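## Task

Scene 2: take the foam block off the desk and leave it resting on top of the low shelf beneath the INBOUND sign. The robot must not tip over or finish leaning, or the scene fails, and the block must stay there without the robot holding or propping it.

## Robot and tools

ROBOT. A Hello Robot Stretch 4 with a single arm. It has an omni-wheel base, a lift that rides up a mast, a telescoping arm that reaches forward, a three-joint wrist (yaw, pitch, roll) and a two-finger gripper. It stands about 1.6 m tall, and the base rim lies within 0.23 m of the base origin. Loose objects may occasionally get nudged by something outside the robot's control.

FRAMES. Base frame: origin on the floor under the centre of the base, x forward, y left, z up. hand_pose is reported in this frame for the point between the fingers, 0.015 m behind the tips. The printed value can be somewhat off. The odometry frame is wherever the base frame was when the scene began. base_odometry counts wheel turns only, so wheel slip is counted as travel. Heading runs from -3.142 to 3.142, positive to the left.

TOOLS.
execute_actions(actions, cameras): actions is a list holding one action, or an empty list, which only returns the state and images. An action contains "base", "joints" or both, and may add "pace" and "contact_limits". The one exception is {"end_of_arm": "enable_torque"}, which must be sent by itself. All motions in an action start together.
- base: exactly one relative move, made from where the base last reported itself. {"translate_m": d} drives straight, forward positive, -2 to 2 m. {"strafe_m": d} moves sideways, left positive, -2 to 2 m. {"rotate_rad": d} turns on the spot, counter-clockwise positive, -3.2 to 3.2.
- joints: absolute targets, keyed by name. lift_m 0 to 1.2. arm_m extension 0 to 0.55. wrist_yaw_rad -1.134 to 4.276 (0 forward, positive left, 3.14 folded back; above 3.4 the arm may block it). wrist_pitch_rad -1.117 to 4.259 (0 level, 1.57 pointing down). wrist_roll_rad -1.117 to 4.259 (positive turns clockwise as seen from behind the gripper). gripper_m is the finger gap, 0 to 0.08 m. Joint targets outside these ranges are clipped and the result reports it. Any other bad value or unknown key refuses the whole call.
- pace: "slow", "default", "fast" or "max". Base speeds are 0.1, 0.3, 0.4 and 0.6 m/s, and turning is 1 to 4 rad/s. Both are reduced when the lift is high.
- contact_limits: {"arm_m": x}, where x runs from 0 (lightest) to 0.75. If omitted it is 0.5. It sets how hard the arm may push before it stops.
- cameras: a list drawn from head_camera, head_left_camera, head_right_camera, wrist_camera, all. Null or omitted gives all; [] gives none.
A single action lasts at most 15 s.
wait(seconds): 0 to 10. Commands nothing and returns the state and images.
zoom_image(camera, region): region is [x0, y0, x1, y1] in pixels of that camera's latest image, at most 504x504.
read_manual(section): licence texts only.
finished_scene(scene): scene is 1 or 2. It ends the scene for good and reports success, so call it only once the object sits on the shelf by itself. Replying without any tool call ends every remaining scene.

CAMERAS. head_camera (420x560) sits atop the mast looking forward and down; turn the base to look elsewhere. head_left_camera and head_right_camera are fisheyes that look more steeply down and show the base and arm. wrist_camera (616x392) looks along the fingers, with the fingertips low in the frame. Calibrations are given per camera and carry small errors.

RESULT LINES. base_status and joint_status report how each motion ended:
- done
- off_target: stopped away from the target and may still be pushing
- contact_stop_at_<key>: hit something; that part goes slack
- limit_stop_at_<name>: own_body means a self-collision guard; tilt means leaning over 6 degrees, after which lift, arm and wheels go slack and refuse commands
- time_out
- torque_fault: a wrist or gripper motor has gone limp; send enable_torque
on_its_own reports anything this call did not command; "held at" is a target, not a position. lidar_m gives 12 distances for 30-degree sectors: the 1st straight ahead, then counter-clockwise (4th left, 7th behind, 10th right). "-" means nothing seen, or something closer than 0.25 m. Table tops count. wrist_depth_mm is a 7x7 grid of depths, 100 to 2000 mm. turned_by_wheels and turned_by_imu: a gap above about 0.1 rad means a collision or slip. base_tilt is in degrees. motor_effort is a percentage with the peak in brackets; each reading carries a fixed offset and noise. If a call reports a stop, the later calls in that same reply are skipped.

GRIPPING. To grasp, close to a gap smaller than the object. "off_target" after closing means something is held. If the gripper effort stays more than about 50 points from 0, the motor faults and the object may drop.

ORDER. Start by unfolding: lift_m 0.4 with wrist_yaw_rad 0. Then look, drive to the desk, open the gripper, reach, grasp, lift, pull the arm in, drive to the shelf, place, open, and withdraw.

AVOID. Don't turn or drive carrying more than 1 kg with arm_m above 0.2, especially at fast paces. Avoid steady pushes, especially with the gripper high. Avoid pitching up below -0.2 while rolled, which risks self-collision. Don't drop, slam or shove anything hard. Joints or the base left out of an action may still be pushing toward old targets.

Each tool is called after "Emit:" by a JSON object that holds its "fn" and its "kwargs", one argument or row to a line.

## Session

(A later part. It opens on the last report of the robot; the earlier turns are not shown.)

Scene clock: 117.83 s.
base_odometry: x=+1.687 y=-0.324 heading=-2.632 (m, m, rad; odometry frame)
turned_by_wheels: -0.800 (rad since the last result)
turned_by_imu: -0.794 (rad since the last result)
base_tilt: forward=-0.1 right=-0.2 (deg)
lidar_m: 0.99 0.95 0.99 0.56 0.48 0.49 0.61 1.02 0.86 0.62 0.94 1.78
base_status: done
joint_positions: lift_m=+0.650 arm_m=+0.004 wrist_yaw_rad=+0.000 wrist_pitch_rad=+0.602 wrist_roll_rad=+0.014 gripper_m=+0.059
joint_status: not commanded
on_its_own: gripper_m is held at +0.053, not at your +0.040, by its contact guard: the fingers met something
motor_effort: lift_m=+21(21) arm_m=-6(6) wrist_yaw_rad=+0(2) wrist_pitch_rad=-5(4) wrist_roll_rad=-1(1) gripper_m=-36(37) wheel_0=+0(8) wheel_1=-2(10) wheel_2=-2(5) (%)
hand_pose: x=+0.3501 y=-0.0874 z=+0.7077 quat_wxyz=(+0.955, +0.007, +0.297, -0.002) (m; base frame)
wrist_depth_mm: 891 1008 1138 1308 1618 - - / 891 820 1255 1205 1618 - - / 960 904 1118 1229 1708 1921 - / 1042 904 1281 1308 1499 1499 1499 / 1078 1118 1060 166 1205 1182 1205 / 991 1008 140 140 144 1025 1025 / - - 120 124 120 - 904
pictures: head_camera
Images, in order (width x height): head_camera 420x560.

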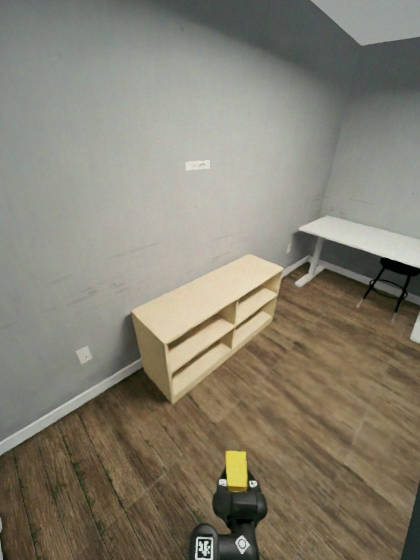

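Emit:
{"fn": "zoom_image", "kwargs": {
  "camera": "head_camera",
  "region": [170, 145, 230, 185]
}}

Emit:
{"fn": "execute_actions", "kwargs": {
  "actions": [
    {"base":{"rotate_rad":0.2},"pace":"fast"}
  ],
  "cameras": []
}}

Emit:
{"fn": "execute_actions", "kwargs": {
  "actions": [
    {"base":{"translate_m":0.5},"joints":{"arm_m":0.42,"lift_m":0.63},"pace":"fast"}
  ],
  "cameras": ["head_camera","wrist_camera"]
}}

Emit:
{"fn": "zoom_image", "kwargs": {
  "camera": "head_camera",
  "region": [200, 130, 320, 210]
}}

Region (170, 145, 230, 185) of head_camera's 420x560 image, scaled by 8.400, with more detail than that image has.

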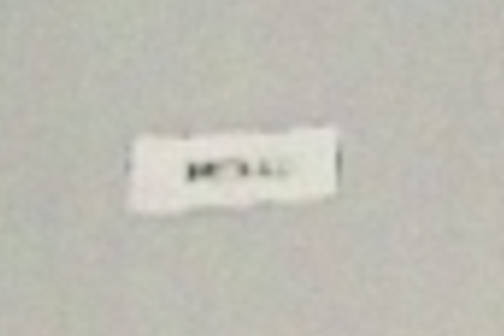

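Scene clock: 126.17 s.
base_odometry: x=+1.687 y=-0.324 heading=-2.432 (m, m, rad; odometry frame)
turned_by_wheels: +0.200 (rad since the last result)
turned_by_imu: +0.198 (rad since the last result)
base_tilt: forward=-0.1 right=+0.0 (deg)
lidar_m: 0.97 1.22 0.76 0.50 0.48 0.51 0.70 1.65 0.66 0.62 1.48 1.29
base_status: done
joint_positions: lift_m=+0.650 arm_m=+0.004 wrist_yaw_rad=+0.000 wrist_pitch_rad=+0.602 wrist_roll_rad=+0.014 gripper_m=+0.059
joint_status: not commanded
on_its_own: gripper_m is held at +0.053, not at your +0.040, by its contact guard: the fingers met something
motor_effort: lift_m=+21(21) arm_m=-6(6) wrist_yaw_rad=+0(1) wrist_pitch_rad=-5(5) wrist_roll_rad=-1(1) gripper_m=-37(38) wheel_0=-1(9) wheel_1=+0(7) wheel_2=+2(9) (%)
hand_pose: x=+0.3502 y=-0.0874 z=+0.7077 quat_wxyz=(+0.955, +0.007, +0.297, -0.002) (m; base frame)
wrist_depth_mm: 831 904 1042 1160 1281 1397 - / 878 991 820 1255 1182 1464 - / 991 1042 976 1138 1182 1576 - / 976 1118 960 1281 1336 1499 1499 / 1060 1160 1098 165 1205 1229 1205 / 1008 991 139 140 144 1042 1042 / - - 120 124 120 - 931
pictures: none
No camera images: the call's "cameras" was empty. Leave "cameras" out to get every camera's image.

Scene clock: 128.73 s.
base_odometry: x=+1.307 y=-0.650 heading=-2.432 (m, m, rad; odometry frame)
turned_by_wheels: +0.000 (rad since the last result)
turned_by_imu: -0.001 (rad since the last result)
base_tilt: forward=-0.3 right=-0.2 (deg)
lidar_m: 0.45 0.60 0.85 0.76 0.74 0.78 1.08 0.91 0.91 1.18 2.16 0.65
base_status: done
joint_positions: lift_m=+0.630 arm_m=+0.419 wrist_yaw_rad=+0.000 wrist_pitch_rad=+0.602 wrist_roll_rad=+0.014 gripper_m=+0.059
joint_status: all done
on_its_own: gripper_m is held at +0.053, not at your +0.040, by its contact guard: the fingers met something
motor_effort: lift_m=+17(18) arm_m=+6(8) wrist_yaw_rad=-5(1) wrist_pitch_rad=-4(5) wrist_roll_rad=-1(1) gripper_m=-38(38) wheel_0=+0(8) wheel_1=+1(9) wheel_2=+1(14) (%)
hand_pose: x=+0.7652 y=-0.0874 z=+0.6880 quat_wxyz=(+0.955, +0.006, +0.297, -0.002) (m; base frame)
wrist_depth_mm: 258 287 329 377 445 554 707 / 270 304 351 413 492 609 715 / 289 325 382 449 492 488 492 / 307 351 389 368 373 375 377 / 319 298 289 165 306 304 306 / 251 252 140 140 144 257 254 / - - 120 124 120 - -
pictures: head_camera, wrist_camera
camera_calibration (this result's frames):
wrist_camera: T_world_to_cam=[[-0.0227852, -0.999554, 0.0192897, -0.0926727], [-0.562938, -0.00311759, -0.826494, 1.0573], [0.826185, -0.0296907, -0.562616, -0.0959249], [0, 0, 0, 1]] pos_world=[0.672336, -0.0921832, 0.821673]
Images, in order (width x height): head_camera 420x560, wrist_camera 616x392.

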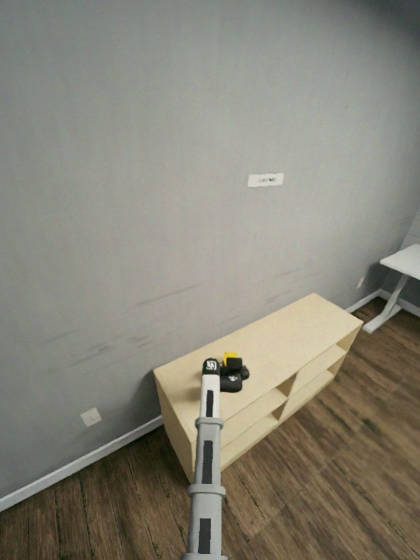

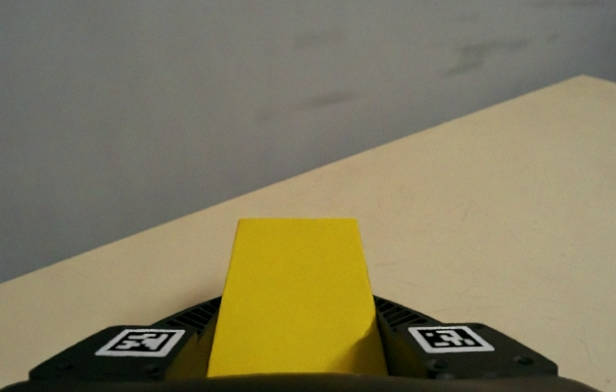

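Region (200, 130, 320, 210) of head_camera's 420x560 image, scaled by 4.200, with more detail than that image has.

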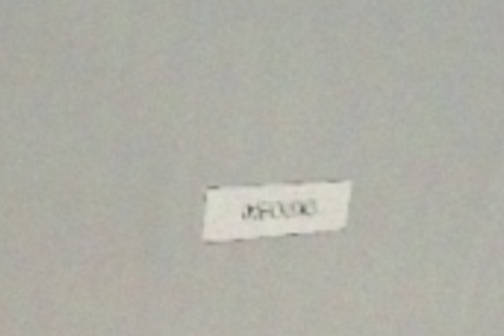

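Emit:
{"fn": "execute_actions", "kwargs": {
  "actions": [
    {"joints":{"lift_m":0.584}}
  ],
  "cameras": []
}}

Emit:
{"fn": "execute_actions", "kwargs": {
  "actions": [
    {"joints":{"gripper_m":0.08}}
  ],
  "cameras": []
}}

Emit:
{"fn": "execute_actions", "kwargs": {
  "actions": [
    {"joints":{"lift_m":0.67},"pace":"fast"}
  ],
  "cameras": ["wrist_camera"]
}}

Scene clock: 134.67 s.
base_odometry: x=+1.307 y=-0.650 heading=-2.432 (m, m, rad; odometry frame)
turned_by_wheels: +0.000 (rad since the last result)
turned_by_imu: -0.001 (rad since the last result)
base_tilt: forward=-0.2 right=-0.3 (deg)
lidar_m: 0.45 0.60 0.84 0.78 0.75 0.76 1.06 0.91 0.90 1.17 2.16 0.65
base_status: not commanded
joint_positions: lift_m=+0.584 arm_m=+0.419 wrist_yaw_rad=+0.000 wrist_pitch_rad=+0.602 wrist_roll_rad=+0.014 gripper_m=+0.059
joint_status: all done
on_its_own: gripper_m is held at +0.053, not at your +0.040, by its contact guard: the fingers met something
motor_effort: lift_m=+17(16) arm_m=+6(6) wrist_yaw_rad=-1(1) wrist_pitch_rad=-5(4) wrist_roll_rad=-1(1) gripper_m=-37(37) wheel_0=+0(0) wheel_1=+1(1) wheel_2=+0(0) (%)
hand_pose: x=+0.7652 y=-0.0874 z=+0.6420 quat_wxyz=(+0.955, +0.006, +0.297, -0.002) (m; base frame)
wrist_depth_mm: 258 287 330 373 442 554 699 / 272 307 353 410 484 554 559 / 289 327 368 375 377 382 387 / 303 287 289 290 291 291 291 / 231 234 228 166 237 236 238 / 196 197 140 140 145 200 199 / - - 120 124 121 - -
pictures: none
No camera images: the call's "cameras" was empty. Leave "cameras" out to get every camera's image.

Scene clock: 135.60 s.
base_odometry: x=+1.307 y=-0.650 heading=-2.432 (m, m, rad; odometry frame)
turned_by_wheels: +0.000 (rad since the last result)
turned_by_imu: +0.000 (rad since the last result)
base_tilt: forward=-0.3 right=-0.2 (deg)
lidar_m: 0.47 0.65 0.84 0.79 0.76 0.75 1.07 0.88 0.90 1.17 2.16 0.65
base_status: not commanded
joint_positions: lift_m=+0.584 arm_m=+0.419 wrist_yaw_rad=+0.000 wrist_pitch_rad=+0.602 wrist_roll_rad=+0.014 gripper_m=+0.080
joint_status: all done
motor_effort: lift_m=+17(17) arm_m=+6(6) wrist_yaw_rad=-3(0) wrist_pitch_rad=-4(4) wrist_roll_rad=-1(1) gripper_m=+1(36) wheel_0=+0(0) wheel_1=+1(1) wheel_2=+0(0) (%)
hand_pose: x=+0.7652 y=-0.0874 z=+0.6420 quat_wxyz=(+0.955, +0.006, +0.297, -0.002) (m; base frame)
wrist_depth_mm: 257 287 329 379 442 559 707 / 270 309 353 410 488 544 559 / 287 325 370 375 375 382 384 / 300 287 289 290 290 294 294 / 232 234 226 172 237 238 238 / 195 196 148 144 149 200 199 / - - 128 128 129 - -
pictures: none
No camera images: the call's "cameras" was empty. Leave "cameras" out to get every camera's image.

Scene clock: 136.70 s.
base_odometry: x=+1.307 y=-0.650 heading=-2.432 (m, m, rad; odometry frame)
turned_by_wheels: +0.000 (rad since the last result)
turned_by_imu: +0.000 (rad since the last result)
base_tilt: forward=-0.1 right=-0.3 (deg)
lidar_m: 0.47 0.59 0.84 0.78 0.75 0.79 1.07 0.88 0.90 1.16 2.15 0.66
base_status: not commanded
joint_positions: lift_m=+0.670 arm_m=+0.419 wrist_yaw_rad=+0.000 wrist_pitch_rad=+0.602 wrist_roll_rad=+0.014 gripper_m=+0.080
joint_status: all done
motor_effort: lift_m=+24(23) arm_m=+6(6) wrist_yaw_rad=-3(1) wrist_pitch_rad=-4(4) wrist_roll_rad=-1(1) gripper_m=+0(2) wheel_0=+1(1) wheel_1=+1(1) wheel_2=+1(0) (%)
hand_pose: x=+0.7652 y=-0.0874 z=+0.7275 quat_wxyz=(+0.955, +0.006, +0.297, -0.002) (m; base frame)
wrist_depth_mm: 258 289 329 377 442 559 707 / 272 306 351 410 492 627 778 / 289 327 379 445 544 585 591 / 307 351 415 459 442 445 449 / 327 368 359 362 362 364 362 / 303 300 294 306 297 303 303 / - - 255 222 148 - -
pictures: wrist_camera
camera_calibration (this result's frames):
wrist_camera: T_world_to_cam=[[-0.022862, -0.999553, 0.0192893, -0.0933886], [-0.562935, -0.00307408, -0.826495, 1.08994], [0.826185, -0.0297539, -0.562613, -0.0737148], [0, 0, 0, 1]] pos_world=[0.672332, -0.0921895, 0.861157]
Images, in order (width x height): wrist_camera 616x392.

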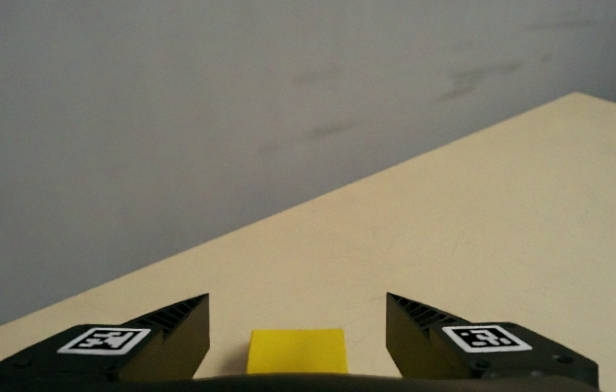

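Emit:
{"fn": "finished_scene", "kwargs": {
  "scene": 2
}}

The scene is finished: the task was done.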